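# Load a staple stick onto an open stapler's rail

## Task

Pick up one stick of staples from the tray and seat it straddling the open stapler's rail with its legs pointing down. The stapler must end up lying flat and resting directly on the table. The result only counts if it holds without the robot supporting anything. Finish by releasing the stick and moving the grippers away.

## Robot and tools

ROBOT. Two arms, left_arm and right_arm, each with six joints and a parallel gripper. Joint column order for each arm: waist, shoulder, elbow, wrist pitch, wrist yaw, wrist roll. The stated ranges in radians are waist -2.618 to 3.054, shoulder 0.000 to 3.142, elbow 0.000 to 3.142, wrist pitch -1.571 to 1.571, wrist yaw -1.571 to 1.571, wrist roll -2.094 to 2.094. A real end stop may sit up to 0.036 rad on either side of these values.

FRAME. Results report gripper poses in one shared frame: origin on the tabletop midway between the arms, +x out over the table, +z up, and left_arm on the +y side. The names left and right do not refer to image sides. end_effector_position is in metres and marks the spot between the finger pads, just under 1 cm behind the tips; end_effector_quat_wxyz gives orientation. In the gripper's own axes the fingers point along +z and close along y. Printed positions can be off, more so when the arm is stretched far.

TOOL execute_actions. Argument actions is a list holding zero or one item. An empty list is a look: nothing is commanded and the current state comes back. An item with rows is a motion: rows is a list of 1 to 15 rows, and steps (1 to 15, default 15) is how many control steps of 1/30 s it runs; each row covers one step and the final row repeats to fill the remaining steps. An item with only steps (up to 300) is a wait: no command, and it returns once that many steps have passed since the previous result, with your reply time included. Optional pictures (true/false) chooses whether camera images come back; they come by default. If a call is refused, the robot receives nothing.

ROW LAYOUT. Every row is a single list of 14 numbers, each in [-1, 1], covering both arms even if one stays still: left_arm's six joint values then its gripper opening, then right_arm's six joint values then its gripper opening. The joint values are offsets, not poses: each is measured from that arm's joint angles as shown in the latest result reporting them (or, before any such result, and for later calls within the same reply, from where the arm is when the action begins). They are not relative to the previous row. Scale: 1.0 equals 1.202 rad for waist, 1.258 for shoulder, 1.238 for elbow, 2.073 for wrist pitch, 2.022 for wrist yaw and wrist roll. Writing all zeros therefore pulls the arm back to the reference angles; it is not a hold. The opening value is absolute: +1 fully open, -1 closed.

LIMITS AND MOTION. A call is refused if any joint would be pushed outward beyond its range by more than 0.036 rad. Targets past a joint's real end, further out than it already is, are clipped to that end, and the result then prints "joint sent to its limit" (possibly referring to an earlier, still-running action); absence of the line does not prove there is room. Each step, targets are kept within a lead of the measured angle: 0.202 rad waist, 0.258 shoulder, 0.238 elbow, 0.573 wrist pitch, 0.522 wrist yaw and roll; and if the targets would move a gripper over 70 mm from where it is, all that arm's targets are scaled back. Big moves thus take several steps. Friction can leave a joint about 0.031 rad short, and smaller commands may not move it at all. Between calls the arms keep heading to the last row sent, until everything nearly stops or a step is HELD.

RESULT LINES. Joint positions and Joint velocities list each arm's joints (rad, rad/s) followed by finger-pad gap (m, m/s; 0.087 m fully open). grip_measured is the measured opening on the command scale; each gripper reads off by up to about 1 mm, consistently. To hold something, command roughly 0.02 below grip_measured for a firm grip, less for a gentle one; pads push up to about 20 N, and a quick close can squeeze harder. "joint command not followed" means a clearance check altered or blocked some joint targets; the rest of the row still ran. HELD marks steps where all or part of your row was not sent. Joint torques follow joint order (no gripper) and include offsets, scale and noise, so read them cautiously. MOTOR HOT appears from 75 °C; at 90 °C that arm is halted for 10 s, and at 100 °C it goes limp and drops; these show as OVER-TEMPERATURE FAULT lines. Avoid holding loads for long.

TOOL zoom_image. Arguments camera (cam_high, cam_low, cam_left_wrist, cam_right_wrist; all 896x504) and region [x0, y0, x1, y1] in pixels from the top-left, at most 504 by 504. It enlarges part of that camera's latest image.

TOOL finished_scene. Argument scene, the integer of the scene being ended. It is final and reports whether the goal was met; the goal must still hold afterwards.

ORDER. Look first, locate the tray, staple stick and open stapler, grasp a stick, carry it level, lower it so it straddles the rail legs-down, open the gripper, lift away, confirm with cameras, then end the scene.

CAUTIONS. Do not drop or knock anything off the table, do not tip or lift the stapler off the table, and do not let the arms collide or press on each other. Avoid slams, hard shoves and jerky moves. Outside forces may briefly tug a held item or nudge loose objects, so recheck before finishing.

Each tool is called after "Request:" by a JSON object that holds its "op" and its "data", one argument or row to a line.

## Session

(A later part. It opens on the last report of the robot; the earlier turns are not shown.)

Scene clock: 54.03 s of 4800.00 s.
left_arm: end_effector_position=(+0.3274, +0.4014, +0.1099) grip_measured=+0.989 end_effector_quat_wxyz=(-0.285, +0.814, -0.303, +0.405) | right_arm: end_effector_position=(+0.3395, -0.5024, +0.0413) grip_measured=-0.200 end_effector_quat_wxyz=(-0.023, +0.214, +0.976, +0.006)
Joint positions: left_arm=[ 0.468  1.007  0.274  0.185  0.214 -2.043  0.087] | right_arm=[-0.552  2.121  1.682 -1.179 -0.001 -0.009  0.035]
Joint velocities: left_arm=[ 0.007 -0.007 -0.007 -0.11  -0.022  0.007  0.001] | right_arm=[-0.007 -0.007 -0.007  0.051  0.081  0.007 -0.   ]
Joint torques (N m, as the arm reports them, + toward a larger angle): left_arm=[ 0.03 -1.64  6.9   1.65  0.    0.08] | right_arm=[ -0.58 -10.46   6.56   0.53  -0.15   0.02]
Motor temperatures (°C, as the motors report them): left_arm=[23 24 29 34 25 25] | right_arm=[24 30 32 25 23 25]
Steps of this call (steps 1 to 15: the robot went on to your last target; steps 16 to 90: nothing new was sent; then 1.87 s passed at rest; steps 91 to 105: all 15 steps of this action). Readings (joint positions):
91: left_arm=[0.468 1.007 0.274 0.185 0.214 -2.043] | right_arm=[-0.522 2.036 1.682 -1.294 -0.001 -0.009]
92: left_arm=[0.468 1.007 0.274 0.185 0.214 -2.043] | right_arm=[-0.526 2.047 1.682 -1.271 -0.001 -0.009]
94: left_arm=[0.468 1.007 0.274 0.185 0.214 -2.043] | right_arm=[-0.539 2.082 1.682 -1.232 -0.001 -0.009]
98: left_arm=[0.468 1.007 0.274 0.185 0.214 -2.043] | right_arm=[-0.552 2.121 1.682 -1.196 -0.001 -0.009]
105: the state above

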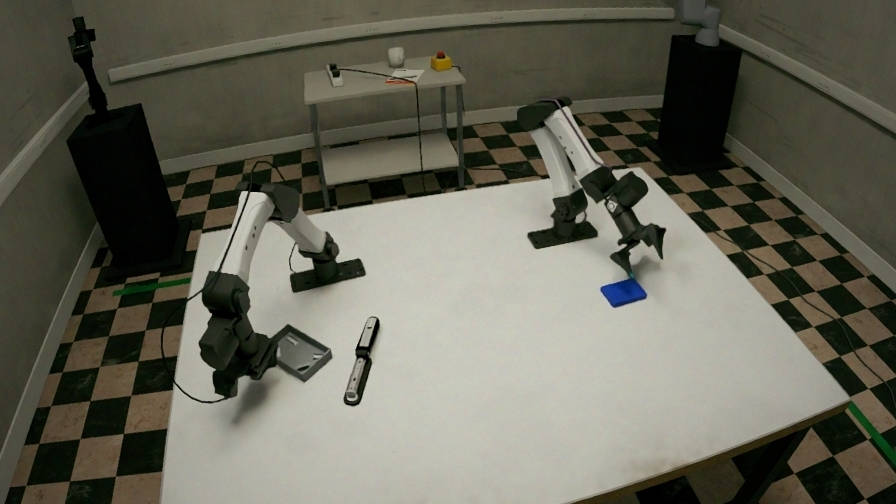

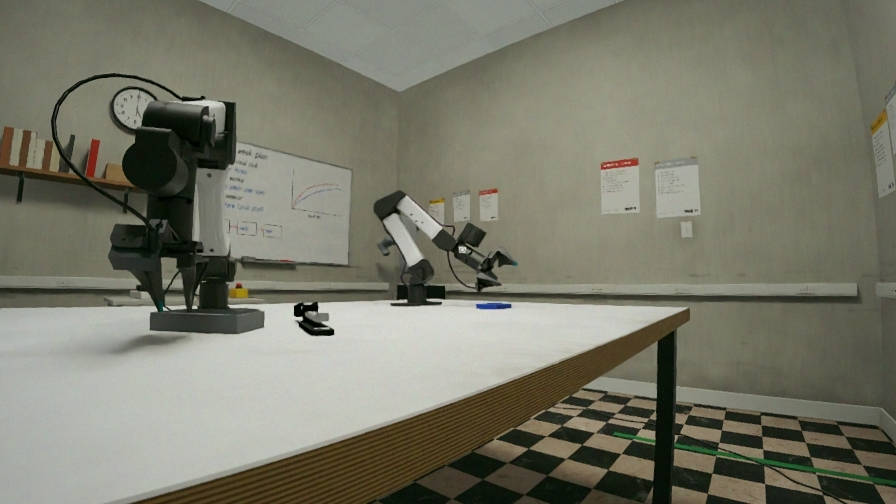

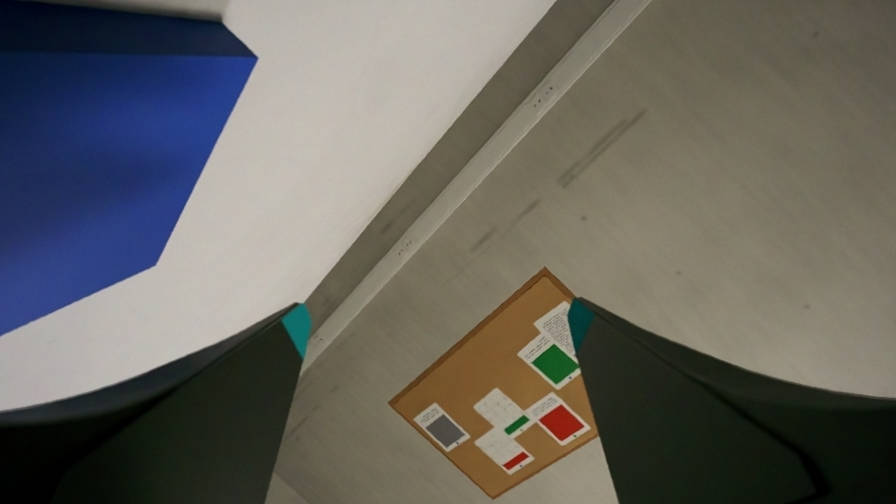

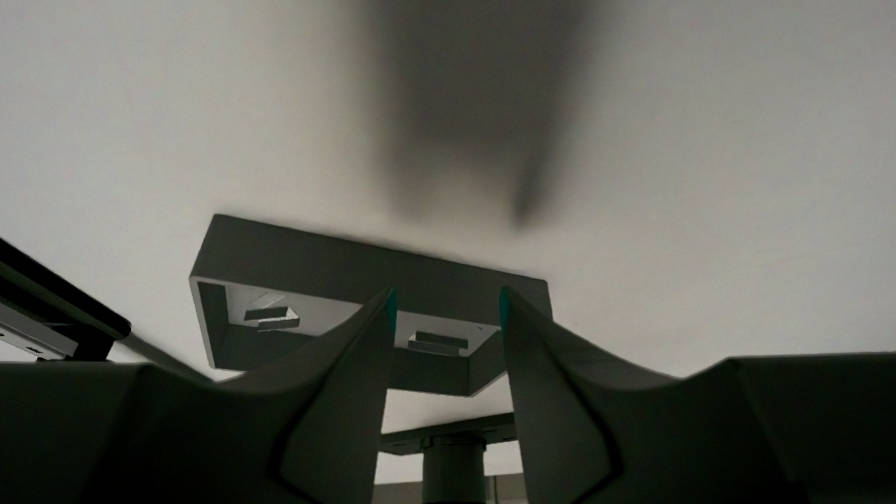

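Request:
{"op": "execute_actions", "data": {
  "actions": [
    {"rows":[[0,0,0,0,0,0,1,-0.03,-0.06,-0.11,0.03,0,0,-0.2]],"steps":15}
  ]
}}

Scene clock: 58.90 s of 4800.00 s.
left_arm: end_effector_position=(+0.3274, +0.4014, +0.1099) grip_measured=+0.989 end_effector_quat_wxyz=(-0.285, +0.814, -0.303, +0.405) | right_arm: end_effector_position=(+0.3163, -0.5036, +0.0331) grip_measured=-0.200 end_effector_quat_wxyz=(-0.033, +0.231, +0.972, +0.009)
Joint positions: left_arm=[ 0.468  1.007  0.274  0.185  0.214 -2.043  0.087] | right_arm=[-0.586  2.072  1.568 -1.135 -0.001 -0.009  0.035]
Joint velocities: left_arm=[ 0.012  0.002  0.007 -0.066 -0.007 -0.022  0.001] | right_arm=[ 0.002  0.022 -0.017  0.066  0.007  0.007  0.   ]
Joint torques (N m, as the arm reports them, + toward a larger angle): left_arm=[-0.01 -1.62  6.81  1.66  0.01  0.12] | right_arm=[ -0.52 -11.71   4.52   0.49  -0.14   0.02]
Motor temperatures (°C, as the motors report them): left_arm=[23 24 30 34 25 25] | right_arm=[24 31 32 25 23 25]
Steps of this call (steps 1 to 15: the robot went on to your last target; steps 16 to 90: nothing new was sent; then 1.37 s passed at rest; steps 91 to 105: all 15 steps of this action). Readings (joint positions):
91: left_arm=[0.468 1.007 0.274 0.185 0.214 -2.043] | right_arm=[-0.555 2.112 1.661 -1.156 -0.001 -0.009]
92: left_arm=[0.468 1.007 0.274 0.185 0.214 -2.043] | right_arm=[-0.559 2.094 1.625 -1.141 -0.001 -0.009]
94: left_arm=[0.468 1.007 0.274 0.185 0.214 -2.043] | right_arm=[-0.573 2.074 1.582 -1.141 -0.001 -0.009]
98: left_arm=[0.468 1.007 0.274 0.185 0.214 -2.043] | right_arm=[-0.586 2.072 1.568 -1.140 -0.001 -0.009]
105: the state above

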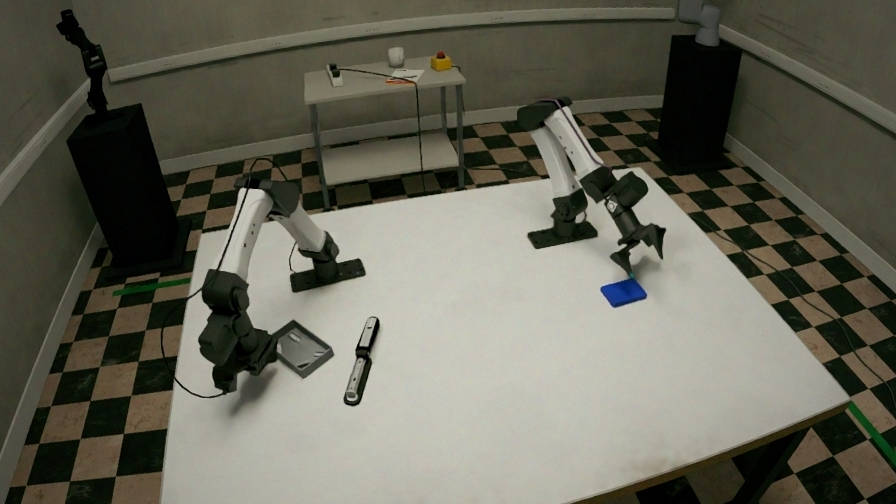

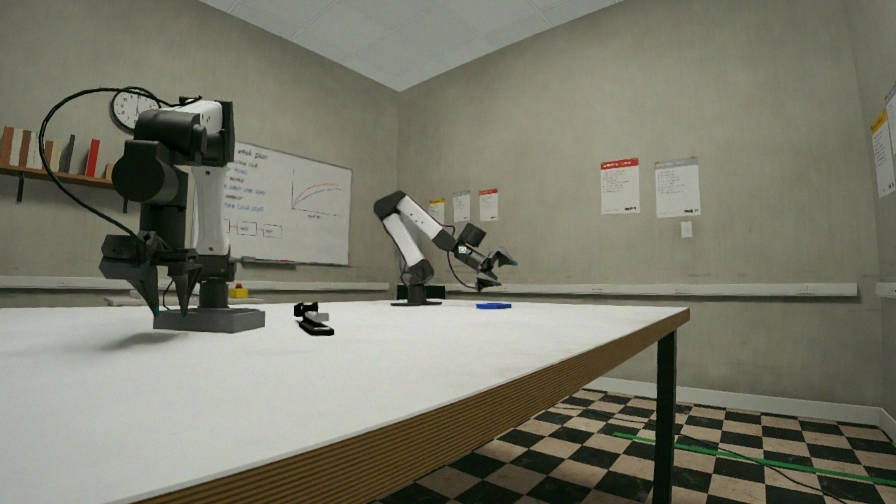

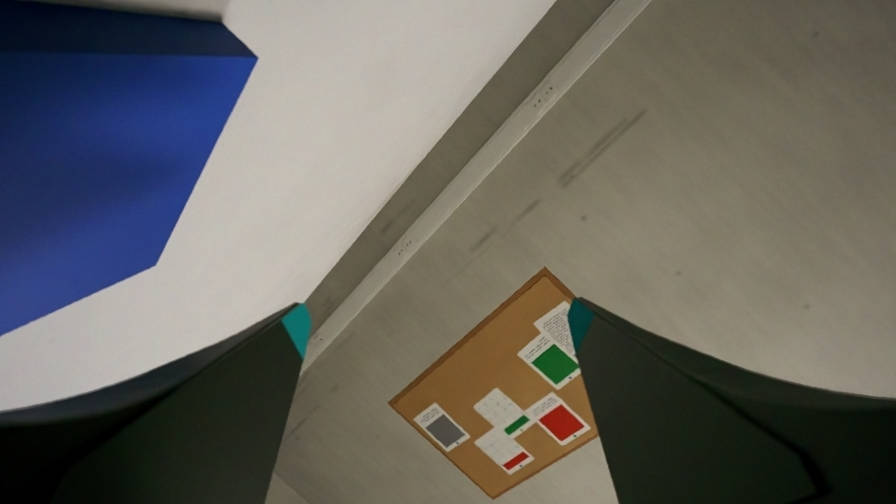

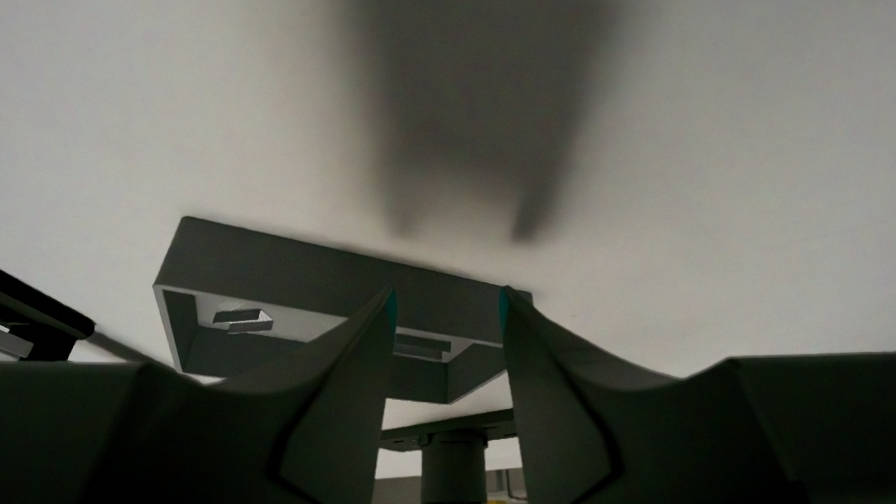

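I pushed the tray. Lift first, then retract.

Request:
{"op": "execute_actions", "data": {
  "actions": [
    {"rows":[[0,0,0,0,0,0,1,0,-0.08,0,-0.05,0,0,-0.2]],"steps":10}
  ],
  "pictures": false
}}

Request:
{"op": "execute_actions", "data": {
  "actions": [
    {"rows":[[0,0,0,0,0,0,1,0.03,-0.06,-0.11,0.03,0,0,-0.2]],"steps":15}
  ]
}}

Scene clock: 63.50 s of 4800.00 s.
left_arm: end_effector_position=(+0.3274, +0.4014, +0.1099) grip_measured=+0.989 end_effector_quat_wxyz=(-0.285, +0.814, -0.303, +0.405) | right_arm: end_effector_position=(+0.3043, -0.4975, +0.0656) grip_measured=-0.200 end_effector_quat_wxyz=(-0.026, +0.231, +0.973, +0.007)
Joint positions: left_arm=[ 0.468  1.007  0.274  0.185  0.214 -2.043  0.087] | right_arm=[-0.586  1.98   1.568 -1.213 -0.001 -0.009  0.035]
Joint velocities: left_arm=[ 0.007 -0.022 -0.007  0.037  0.022  0.007 -0.   ] | right_arm=[-0.007  0.007 -0.022 -0.154 -0.051  0.154 -0.   ]
Joint torques (N m, as the arm reports them, + toward a larger angle): left_arm=[-0.04 -1.59  6.91  1.66  0.    0.1 ] | right_arm=[-0.29 -9.74  6.58  0.2  -0.15  0.02]
Motor temperatures (°C, as the motors report them): left_arm=[23 24 30 34 25 25] | right_arm=[24 32 31 25 23 25]
Steps of this call (steps 1 to 15: the robot went on to your last target; steps 16 to 90: nothing new was sent; then 1.27 s passed at rest; steps 91 to 100: all 10 steps of this action). Readings (joint positions):
91: left_arm=[0.468 1.007 0.274 0.185 0.214 -2.043] | right_arm=[-0.586 2.065 1.568 -1.140 -0.001 -0.009]
92: left_arm=[0.468 1.007 0.274 0.185 0.214 -2.043] | right_arm=[-0.586 2.054 1.568 -1.157 -0.001 -0.009]
94: left_arm=[0.468 1.007 0.274 0.185 0.214 -2.043] | right_arm=[-0.586 2.017 1.568 -1.183 -0.001 -0.009]
98: left_arm=[0.468 1.007 0.274 0.185 0.214 -2.043] | right_arm=[-0.586 1.980 1.568 -1.208 -0.001 -0.009]
100: the state above

Scene clock: 64.00 s of 4800.00 s.
left_arm: end_effector_position=(+0.3274, +0.4014, +0.1099) grip_measured=+0.989 end_effector_quat_wxyz=(-0.285, +0.814, -0.303, +0.405) | right_arm: end_effector_position=(+0.2899, -0.4793, +0.0560) grip_measured=-0.200 end_effector_quat_wxyz=(-0.037, +0.215, +0.976, +0.009)
Joint positions: left_arm=[ 0.468  1.007  0.274  0.185  0.214 -2.043  0.087] | right_arm=[-0.554  1.929  1.452 -1.17  -0.001 -0.009  0.035]
Joint velocities: left_arm=[ 0.002 -0.017 -0.012  0.007  0.007 -0.037 -0.001] | right_arm=[ 0.007  0.017 -0.012 -0.081 -0.037  0.037  0.   ]
Joint torques (N m, as the arm reports them, + toward a larger angle): left_arm=[-0.01 -1.63  6.9   1.64 -0.02  0.11] | right_arm=[ -0.03 -10.55   4.66   0.47  -0.16   0.02]
Motor temperatures (°C, as the motors report them): left_arm=[23 24 30 34 25 25] | right_arm=[24 32 31 25 23 25]
Steps of this call (steps 1 to 15: all 15 steps of this action). Readings (joint positions):
1: left_arm=[0.468 1.007 0.274 0.185 0.214 -2.043] | right_arm=[-0.584 1.970 1.547 -1.195 -0.001 -0.009]
2: left_arm=[0.468 1.007 0.274 0.185 0.214 -2.043] | right_arm=[-0.579 1.952 1.512 -1.179 -0.001 -0.009]
4: left_arm=[0.468 1.007 0.274 0.185 0.214 -2.043] | right_arm=[-0.564 1.931 1.466 -1.179 -0.001 -0.009]
8: left_arm=[0.468 1.007 0.274 0.185 0.214 -2.043] | right_arm=[-0.554 1.929 1.452 -1.177 -0.001 -0.009]
15: the state above

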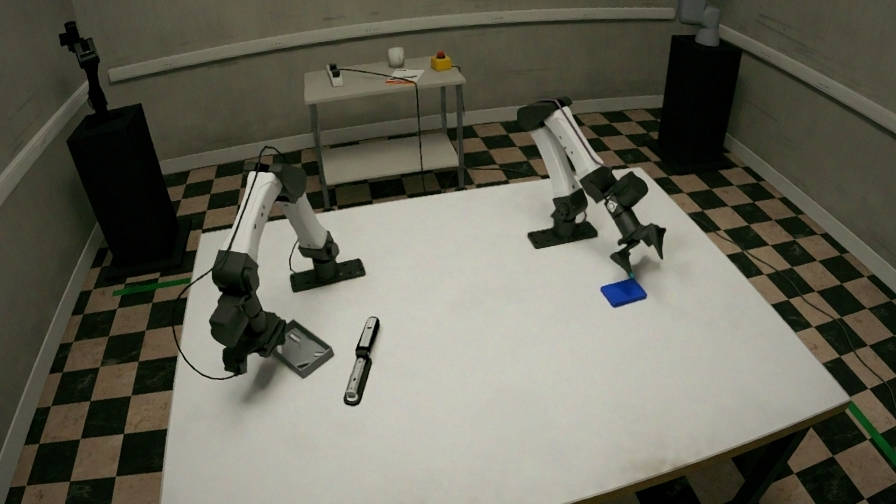

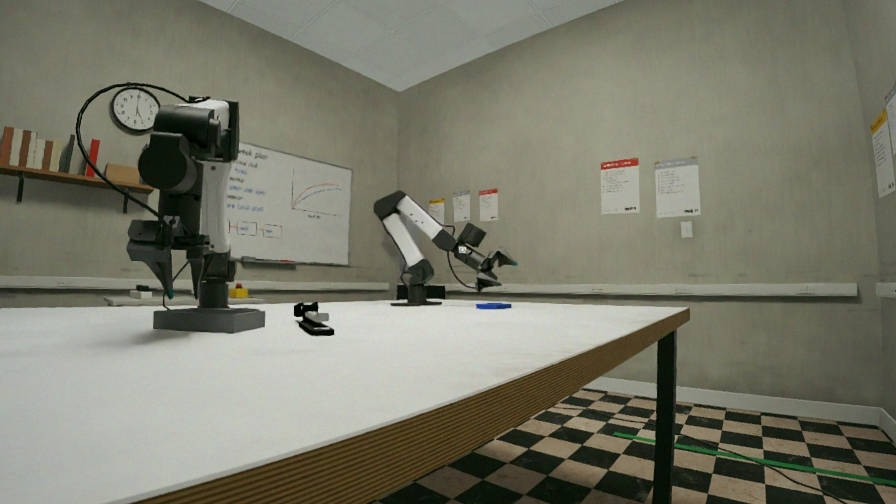

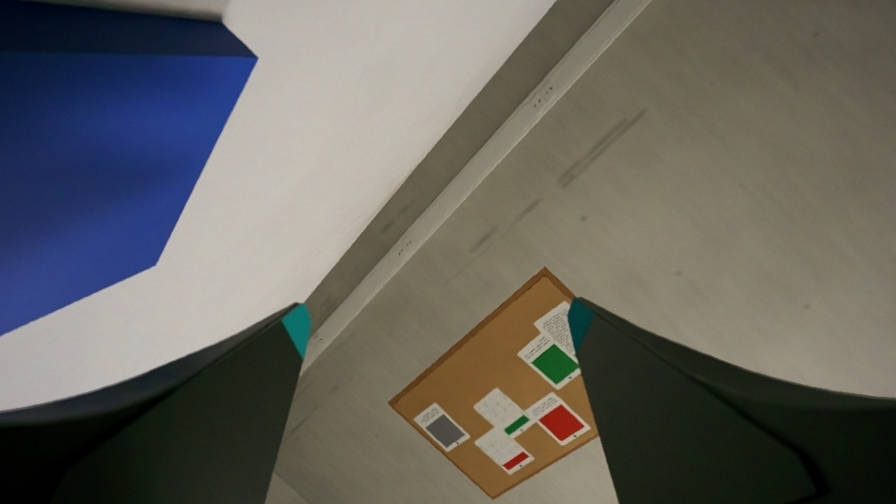

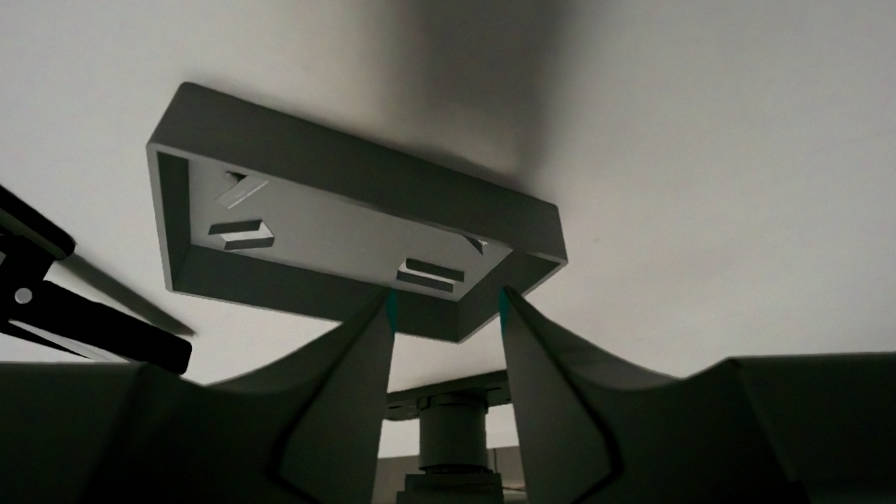

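Request:
{"op": "execute_actions", "data": {
  "actions": [
    {"rows":[[0,0,0,0,0,0,1,-0.03,0.05,0,0.03,0,0,-0.4]],"steps":15}
  ]
}}

Scene clock: 70.27 s of 4800.00 s.
left_arm: end_effector_position=(+0.3274, +0.4014, +0.1099) grip_measured=+0.989 end_effector_quat_wxyz=(-0.285, +0.814, -0.303, +0.405) | right_arm: end_effector_position=(+0.2918, -0.4910, +0.0370) grip_measured=-0.400 end_effector_quat_wxyz=(-0.044, +0.231, +0.972, +0.011)
Joint positions: left_arm=[ 0.468  1.007  0.274  0.185  0.214 -2.043  0.087] | right_arm=[-0.586  1.987  1.452 -1.126 -0.001 -0.009  0.026]
Joint velocities: left_arm=[-0.012  0.007 -0.032 -0.022 -0.007  0.022  0.001] | right_arm=[-0.007  0.012 -0.012  0.037  0.051 -0.037 -0.001]
Joint torques (N m, as the arm reports them, + toward a larger angle): left_arm=[ 0.02 -1.67  6.8   1.64  0.01  0.11] | right_arm=[-0.57 -8.6   6.32  0.44 -0.15  0.02]
Motor temperatures (°C, as the motors report them): left_arm=[23 24 30 35 25 25] | right_arm=[24 33 31 25 23 25]
Steps of this call (steps 1 to 15: the robot went on to your last target; steps 16 to 90: nothing new was sent; then 2.77 s passed at rest; steps 91 to 105: all 15 steps of this action). Readings (joint positions):
91: left_arm=[0.468 1.007 0.274 0.185 0.214 -2.043] | right_arm=[-0.556 1.933 1.452 -1.166 -0.001 -0.009]
92: left_arm=[0.468 1.007 0.274 0.185 0.214 -2.043] | right_arm=[-0.561 1.941 1.452 -1.157 -0.001 -0.009]
94: left_arm=[0.468 1.007 0.274 0.185 0.214 -2.043] | right_arm=[-0.575 1.965 1.452 -1.144 -0.001 -0.009]
98: left_arm=[0.468 1.007 0.274 0.185 0.214 -2.043] | right_arm=[-0.586 1.987 1.452 -1.132 -0.001 -0.009]
105: the state above

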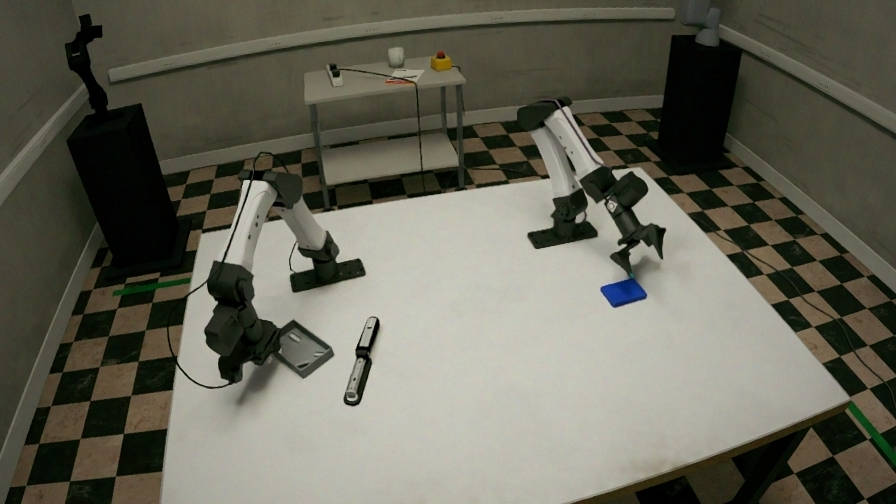

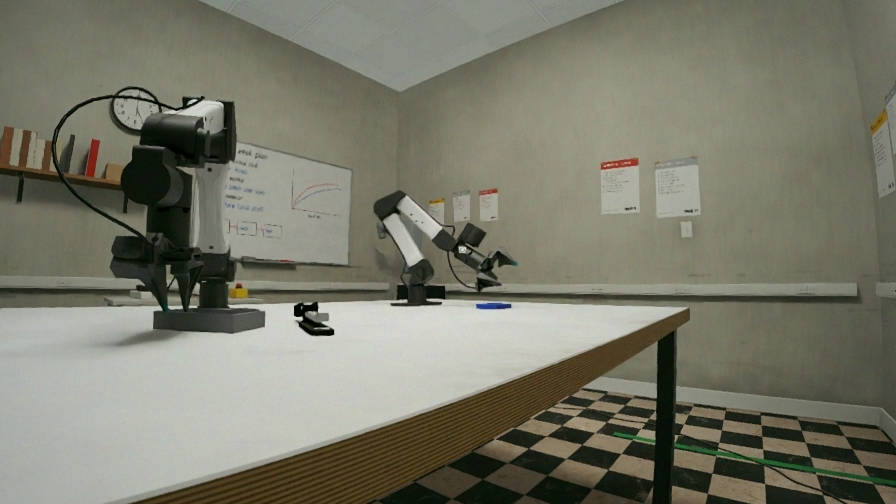

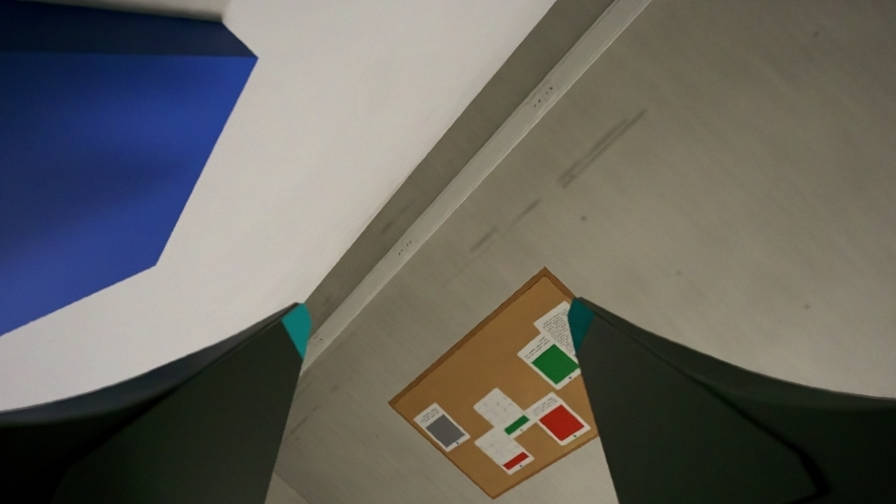

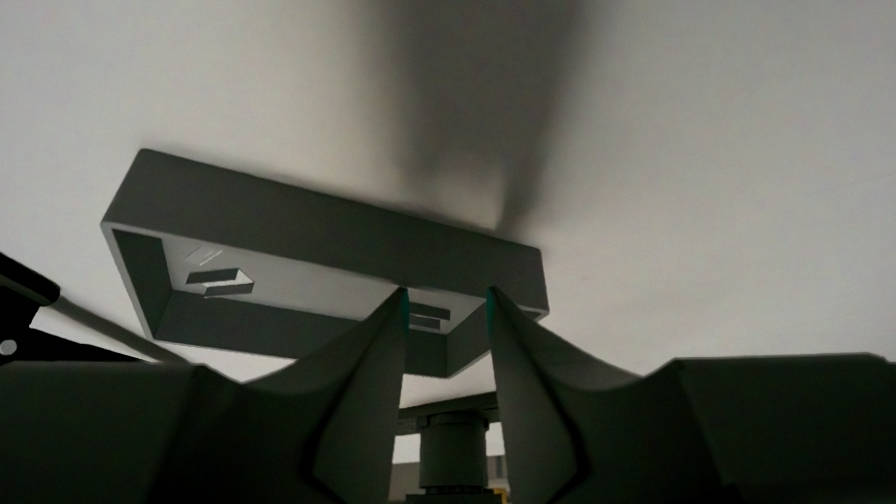

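Request:
{"op": "execute_actions", "data": {
  "actions": [
    {"rows":[[0,0,0,0,0,0,1,0,0.04,-0.03,0.045,0,0,-0.4]],"steps":15}
  ]
}}

Scene clock: 74.07 s of 4800.00 s.
left_arm: end_effector_position=(+0.3274, +0.4014, +0.1099) grip_measured=+0.989 end_effector_quat_wxyz=(-0.285, +0.814, -0.303, +0.405) | right_arm: end_effector_position=(+0.2927, -0.4912, +0.0341) grip_measured=-0.400 end_effector_quat_wxyz=(-0.044, +0.231, +0.972, +0.012)
Joint positions: left_arm=[ 0.468  1.007  0.274  0.185  0.214 -2.043  0.087] | right_arm=[-0.586  1.994  1.45  -1.118 -0.003 -0.009  0.026]
Joint velocities: left_arm=[-0.007 -0.022  0.002 -0.007  0.007 -0.022  0.   ] | right_arm=[ 0.007 -0.012  0.007 -0.022  0.051  0.007 -0.001]
Joint torques (N m, as the arm reports them, + toward a larger angle): left_arm=[ 0.06 -1.7   6.95  1.68  0.    0.1 ] | right_arm=[-0.31 -5.65  3.24  1.18 -0.15  0.02]
Motor temperatures (°C, as the motors report them): left_arm=[23 24 30 35 25 25] | right_arm=[24 33 31 25 23 25]
Steps of this call (steps 1 to 15: the robot went on to your last target; steps 16 to 90: nothing new was sent; then 0.30 s passed at rest; steps 91 to 105: all 15 steps of this action). Readings (joint positions):
91: left_arm=[0.468 1.007 0.274 0.185 0.214 -2.043] | right_arm=[-0.586 1.990 1.451 -1.120 -0.001 -0.009]
92: left_arm=[0.468 1.007 0.274 0.185 0.214 -2.043] | right_arm=[-0.586 1.994 1.450 -1.117 -0.002 -0.009]
94: left_arm=[0.468 1.007 0.274 0.185 0.214 -2.043] | right_arm=[-0.586 1.994 1.450 -1.118 -0.003 -0.009]
98: left_arm=[0.468 1.007 0.274 0.185 0.214 -2.043] | right_arm=[-0.586 1.994 1.450 -1.118 -0.003 -0.009]
105: the state above

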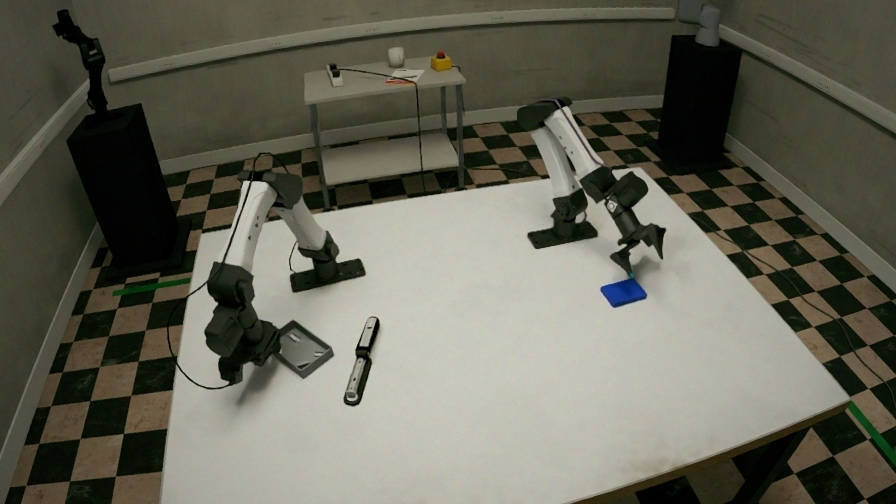

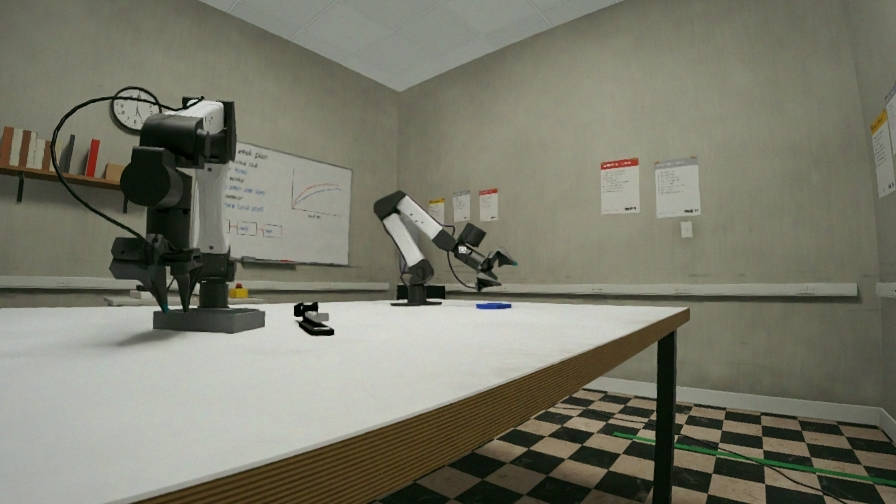

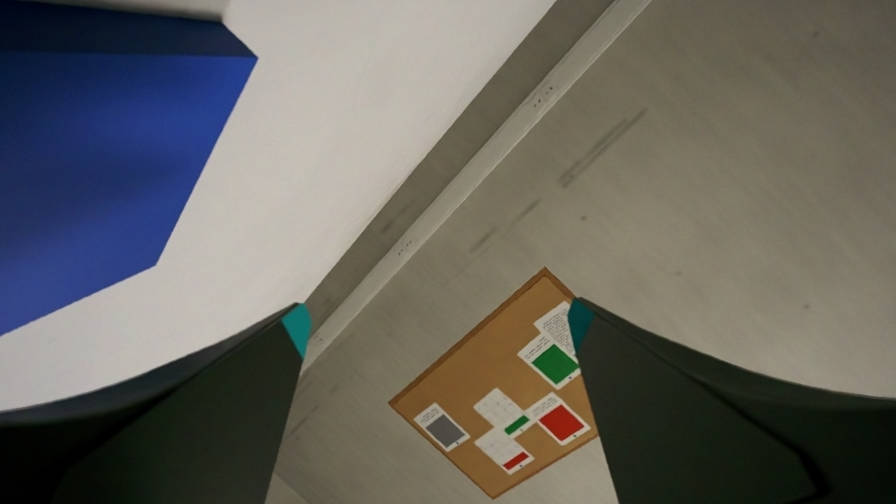

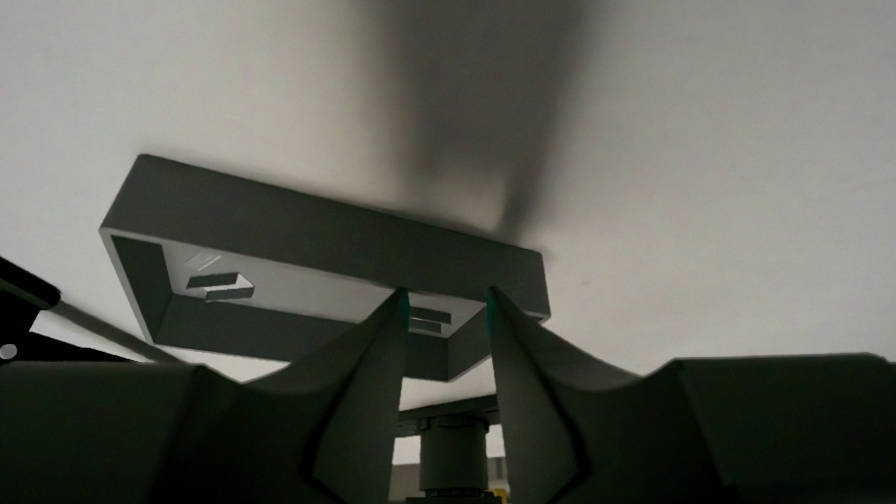

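Request:
{"op": "execute_actions", "data": {
  "actions": [
    {"rows":[[0,0,0,0,0,0,1,0,-0.04,0,-0.02,0,0,-0.4]],"steps":8}
  ],
  "pictures": false
}}

Request:
{"op": "execute_actions", "data": {
  "actions": [
    {"rows":[[0,0,0,0,0,0,1,0.03,-0.04,-0.07,0.02,0,0,-0.4]],"steps":12}
  ],
  "pictures": false
}}

Request:
{"op": "execute_actions", "data": {
  "actions": [
    {"rows":[[0,0,0,0,0,0,1,0,0.07,-0.03,0.06,0,0,-0.4]],"steps":15}
  ]
}}

Scene clock: 81.03 s of 4800.00 s.
left_arm: end_effector_position=(+0.3274, +0.4014, +0.1099) grip_measured=+0.989 end_effector_quat_wxyz=(-0.285, +0.814, -0.303, +0.405) | right_arm: end_effector_position=(+0.2897, -0.4897, +0.0440) grip_measured=-0.400 end_effector_quat_wxyz=(-0.040, +0.231, +0.972, +0.011)
Joint positions: left_arm=[ 0.468  1.007  0.274  0.185  0.214 -2.043  0.087] | right_arm=[-0.586  1.964  1.45  -1.14  -0.003 -0.009  0.026]
Joint velocities: left_arm=[-0.007  0.002 -0.002 -0.081  0.022  0.007 -0.   ] | right_arm=[ 0.002  0.007 -0.007 -0.007  0.022 -0.037 -0.001]
Joint torques (N m, as the arm reports them, + toward a larger angle): left_arm=[ 0.04 -1.64  6.85  1.65  0.    0.1 ] | right_arm=[ -0.31 -10.42   6.43   0.09  -0.16   0.02]
Motor temperatures (°C, as the motors report them): left_arm=[23 24 31 35 25 25] | right_arm=[24 32 31 25 23 25]
Steps of this call (steps 1 to 15: the robot went on to your last target; steps 16 to 90: nothing new was sent; then 3.70 s passed at rest; steps 91 to 98: all 8 steps of this action). Readings (joint positions):
91: left_arm=[0.468 1.007 0.274 0.185 0.214 -2.043] | right_arm=[-0.586 1.989 1.450 -1.123 -0.003 -0.009]
92: left_arm=[0.468 1.007 0.274 0.185 0.214 -2.043] | right_arm=[-0.586 1.983 1.450 -1.130 -0.003 -0.009]
94: left_arm=[0.468 1.007 0.274 0.185 0.214 -2.043] | right_arm=[-0.586 1.971 1.450 -1.136 -0.003 -0.009]
98: the state above

Scene clock: 81.43 s of 4800.00 s.
left_arm: end_effector_position=(+0.3274, +0.4014, +0.1099) grip_measured=+0.989 end_effector_quat_wxyz=(-0.285, +0.814, -0.303, +0.405) | right_arm: end_effector_position=(+0.2821, -0.4754, +0.0379) grip_measured=-0.400 end_effector_quat_wxyz=(-0.049, +0.215, +0.975, +0.012)
Joint positions: left_arm=[ 0.468  1.007  0.274  0.185  0.214 -2.043  0.087] | right_arm=[-0.554  1.939  1.386 -1.117 -0.002 -0.009  0.026]
Joint velocities: left_arm=[-0.012  0.002 -0.002  0.022  0.066  0.095 -0.001] | right_arm=[-0.007  0.002 -0.002 -0.022 -0.037 -0.007  0.001]
Joint torques (N m, as the arm reports them, + toward a larger angle): left_arm=[-0.04 -1.58  6.89  1.66  0.01  0.08] | right_arm=[  0.02 -10.53   4.41   0.4   -0.14   0.02]
Motor temperatures (°C, as the motors report them): left_arm=[23 24 31 35 25 25] | right_arm=[24 32 31 25 23 25]
Steps of this call (steps 1 to 12: all 12 steps of this action). Readings (joint positions):
1: left_arm=[0.468 1.007 0.274 0.185 0.214 -2.043] | right_arm=[-0.583 1.960 1.440 -1.130 -0.002 -0.009]
2: left_arm=[0.468 1.007 0.274 0.185 0.214 -2.043] | right_arm=[-0.578 1.951 1.421 -1.121 -0.002 -0.009]
4: left_arm=[0.468 1.007 0.274 0.185 0.214 -2.043] | right_arm=[-0.564 1.940 1.394 -1.121 -0.002 -0.009]
8: left_arm=[0.468 1.007 0.274 0.185 0.214 -2.043] | right_arm=[-0.554 1.939 1.386 -1.120 -0.002 -0.009]
12: the state above

Scene clock: 81.93 s of 4800.00 s.
left_arm: end_effector_position=(+0.3274, +0.4014, +0.1099) grip_measured=+0.989 end_effector_quat_wxyz=(-0.285, +0.814, -0.303, +0.405) | right_arm: end_effector_position=(+0.2849, -0.4776, +0.0273) grip_measured=-0.400 end_effector_quat_wxyz=(-0.053, +0.215, +0.975, +0.010)
Joint positions: left_arm=[ 0.468  1.007  0.274  0.185  0.214 -2.043  0.087] | right_arm=[-0.553  1.971  1.384 -1.091  0.004 -0.008  0.026]
Joint velocities: left_arm=[-0.012 -0.007  0.002  0.022 -0.022  0.066  0.   ] | right_arm=[-0.007 -0.002 -0.002  0.037 -0.081  0.066 -0.   ]
Joint torques (N m, as the arm reports them, + toward a larger angle): left_arm=[ 0.04 -1.72  6.93  1.64  0.01  0.11] | right_arm=[-0.31 -4.47  3.03  1.12 -0.21  0.01]
Motor temperatures (°C, as the motors report them): left_arm=[23 24 31 35 25 25] | right_arm=[24 32 31 25 23 25]
Steps of this call (steps 1 to 15: all 15 steps of this action). Readings (joint positions):
1: left_arm=[0.468 1.007 0.274 0.185 0.214 -2.043] | right_arm=[-0.554 1.946 1.384 -1.109 -0.002 -0.009]
2: left_arm=[0.468 1.007 0.274 0.185 0.214 -2.043] | right_arm=[-0.554 1.958 1.384 -1.095 -0.001 -0.009]
4: left_arm=[0.468 1.007 0.274 0.185 0.214 -2.043] | right_arm=[-0.553 1.970 1.384 -1.101 -0.002 -0.008]
8: left_arm=[0.468 1.007 0.274 0.185 0.214 -2.043] | right_arm=[-0.553 1.971 1.384 -1.100 -0.002 -0.008]
15: the state above

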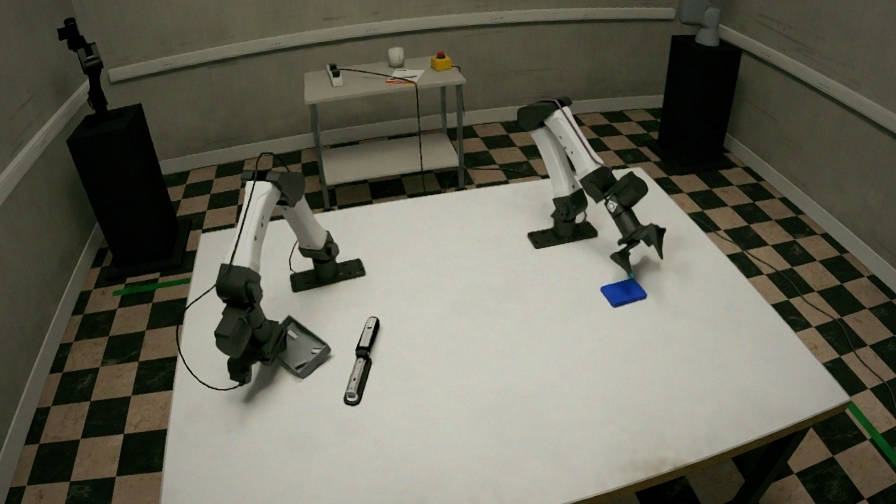

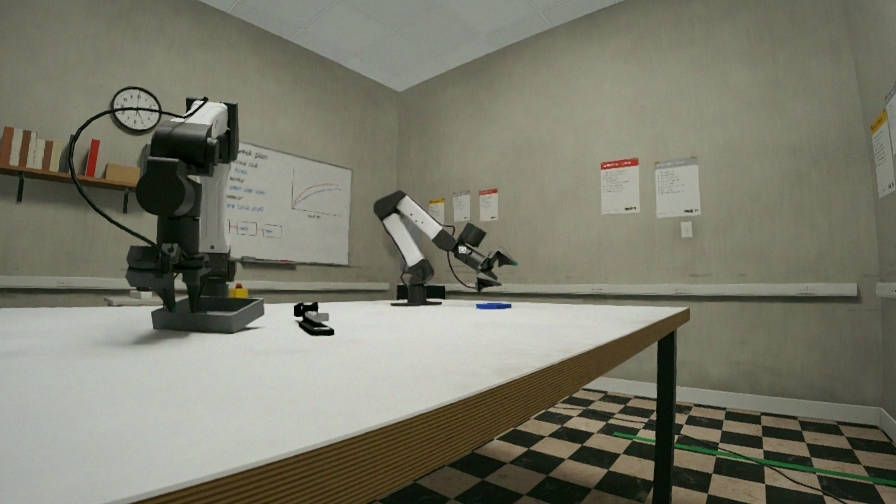

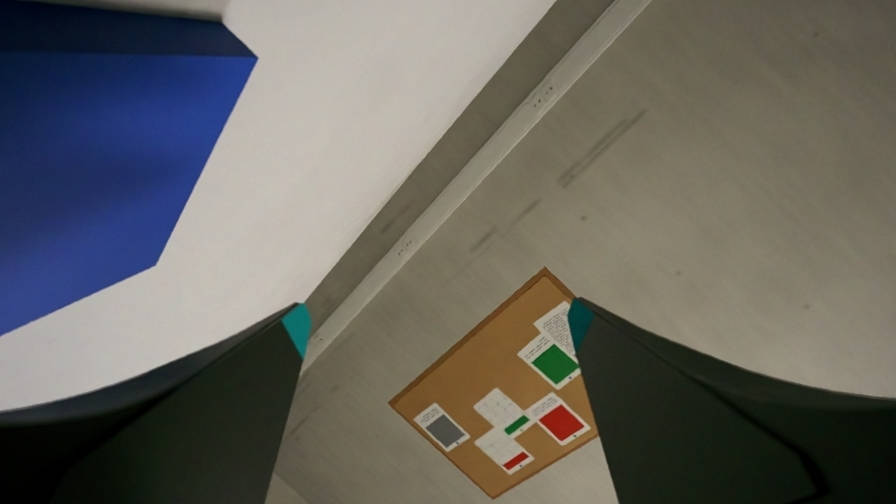

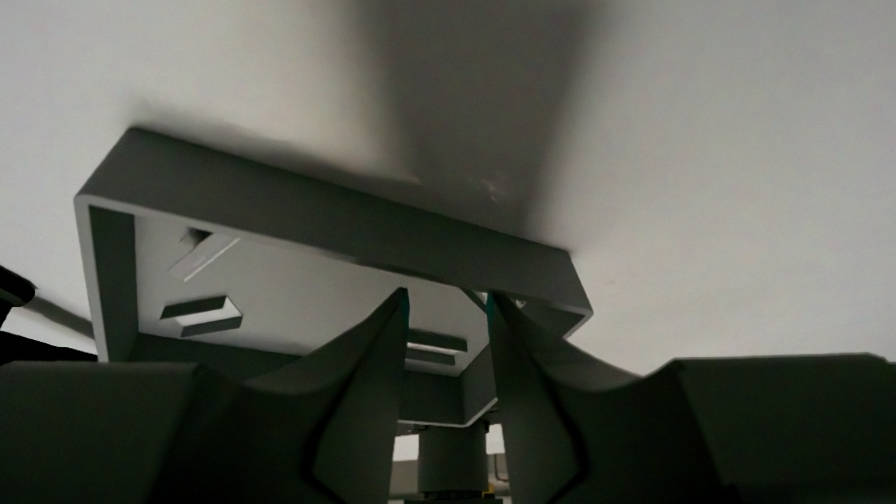

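Request:
{"op": "execute_actions", "data": {
  "actions": [
    {"rows":[[0,0,0,0,0,0,1,0,-0.12,-0.06,-0.04,0,0,-0.4]],"steps":15}
  ]
}}

Scene clock: 88.17 s of 4800.00 s.
left_arm: end_effector_position=(+0.3274, +0.4014, +0.1099) grip_measured=+0.989 end_effector_quat_wxyz=(-0.285, +0.814, -0.303, +0.405) | right_arm: end_effector_position=(+0.2650, -0.4680, +0.0613) grip_measured=-0.400 end_effector_quat_wxyz=(-0.037, +0.215, +0.976, +0.007)
Joint positions: left_arm=[ 0.468  1.007  0.274  0.185  0.214 -2.043  0.087] | right_arm=[-0.553  1.822  1.333 -1.156  0.003 -0.008  0.026]
Joint velocities: left_arm=[-0.002  0.007 -0.007  0.022 -0.007 -0.007 -0.001] | right_arm=[-0.007  0.002  0.017 -0.066  0.022  0.066  0.001]
Joint torques (N m, as the arm reports them, + toward a larger angle): left_arm=[ 0.05 -1.65  6.81  1.65 -0.01  0.1 ] | right_arm=[-0.28 -7.9   4.42  0.1  -0.15  0.02]
Motor temperatures (°C, as the motors report them): left_arm=[23 24 31 36 25 25] | right_arm=[24 31 30 25 23 25]
Steps of this call (steps 1 to 30: the robot went on to your last target; steps 31 to 100: nothing new was sent; then 2.40 s passed at rest; steps 101 to 115: all 15 steps of this action). Readings (joint positions):
101: left_arm=[0.468 1.007 0.274 0.185 0.214 -2.043] | right_arm=[-0.553 1.969 1.375 -1.080 0.003 -0.008]
102: left_arm=[0.468 1.007 0.274 0.185 0.214 -2.043] | right_arm=[-0.553 1.936 1.353 -1.089 0.003 -0.008]
104: left_arm=[0.468 1.007 0.274 0.185 0.214 -2.043] | right_arm=[-0.553 1.868 1.333 -1.129 0.003 -0.008]
108: left_arm=[0.468 1.007 0.274 0.185 0.214 -2.043] | right_arm=[-0.553 1.822 1.333 -1.149 0.003 -0.008]
115: the state above

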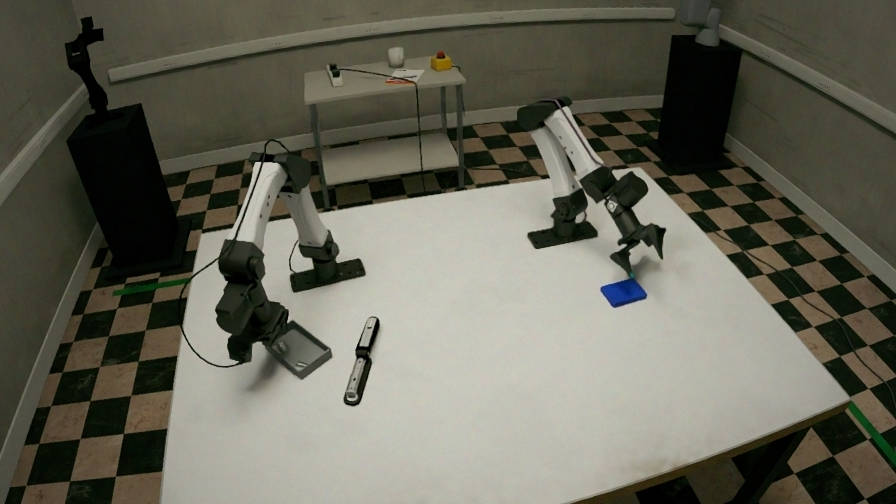

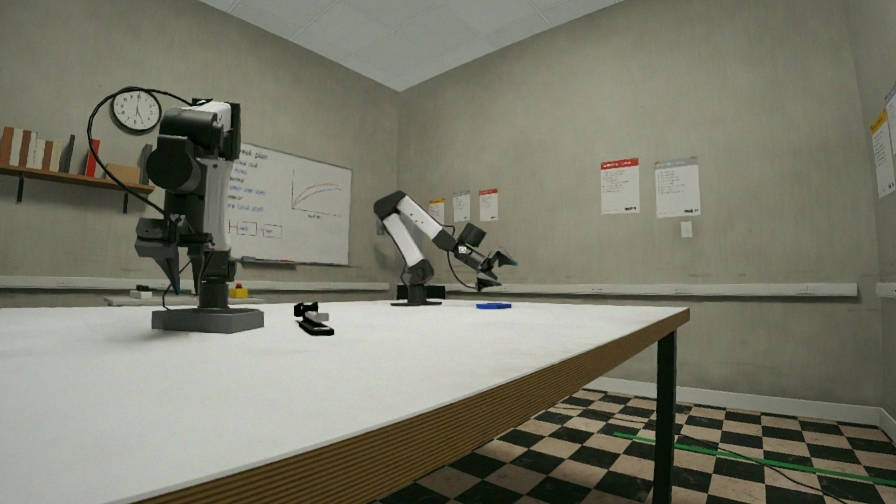

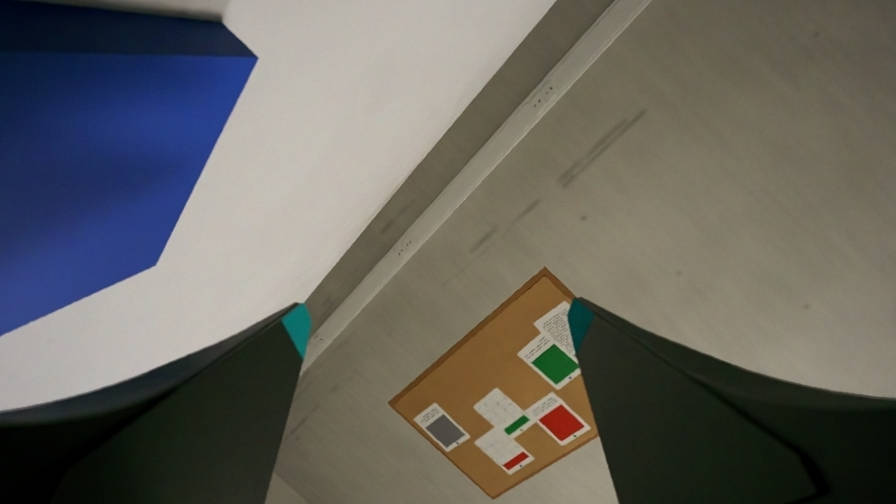

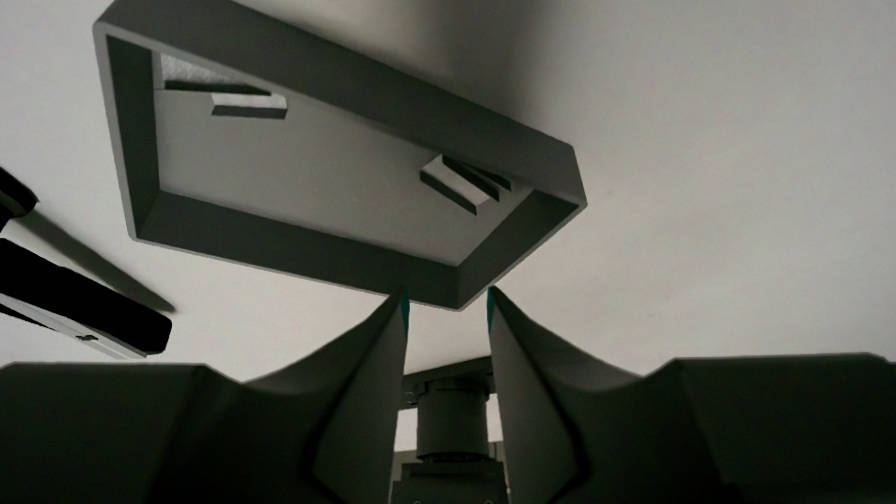

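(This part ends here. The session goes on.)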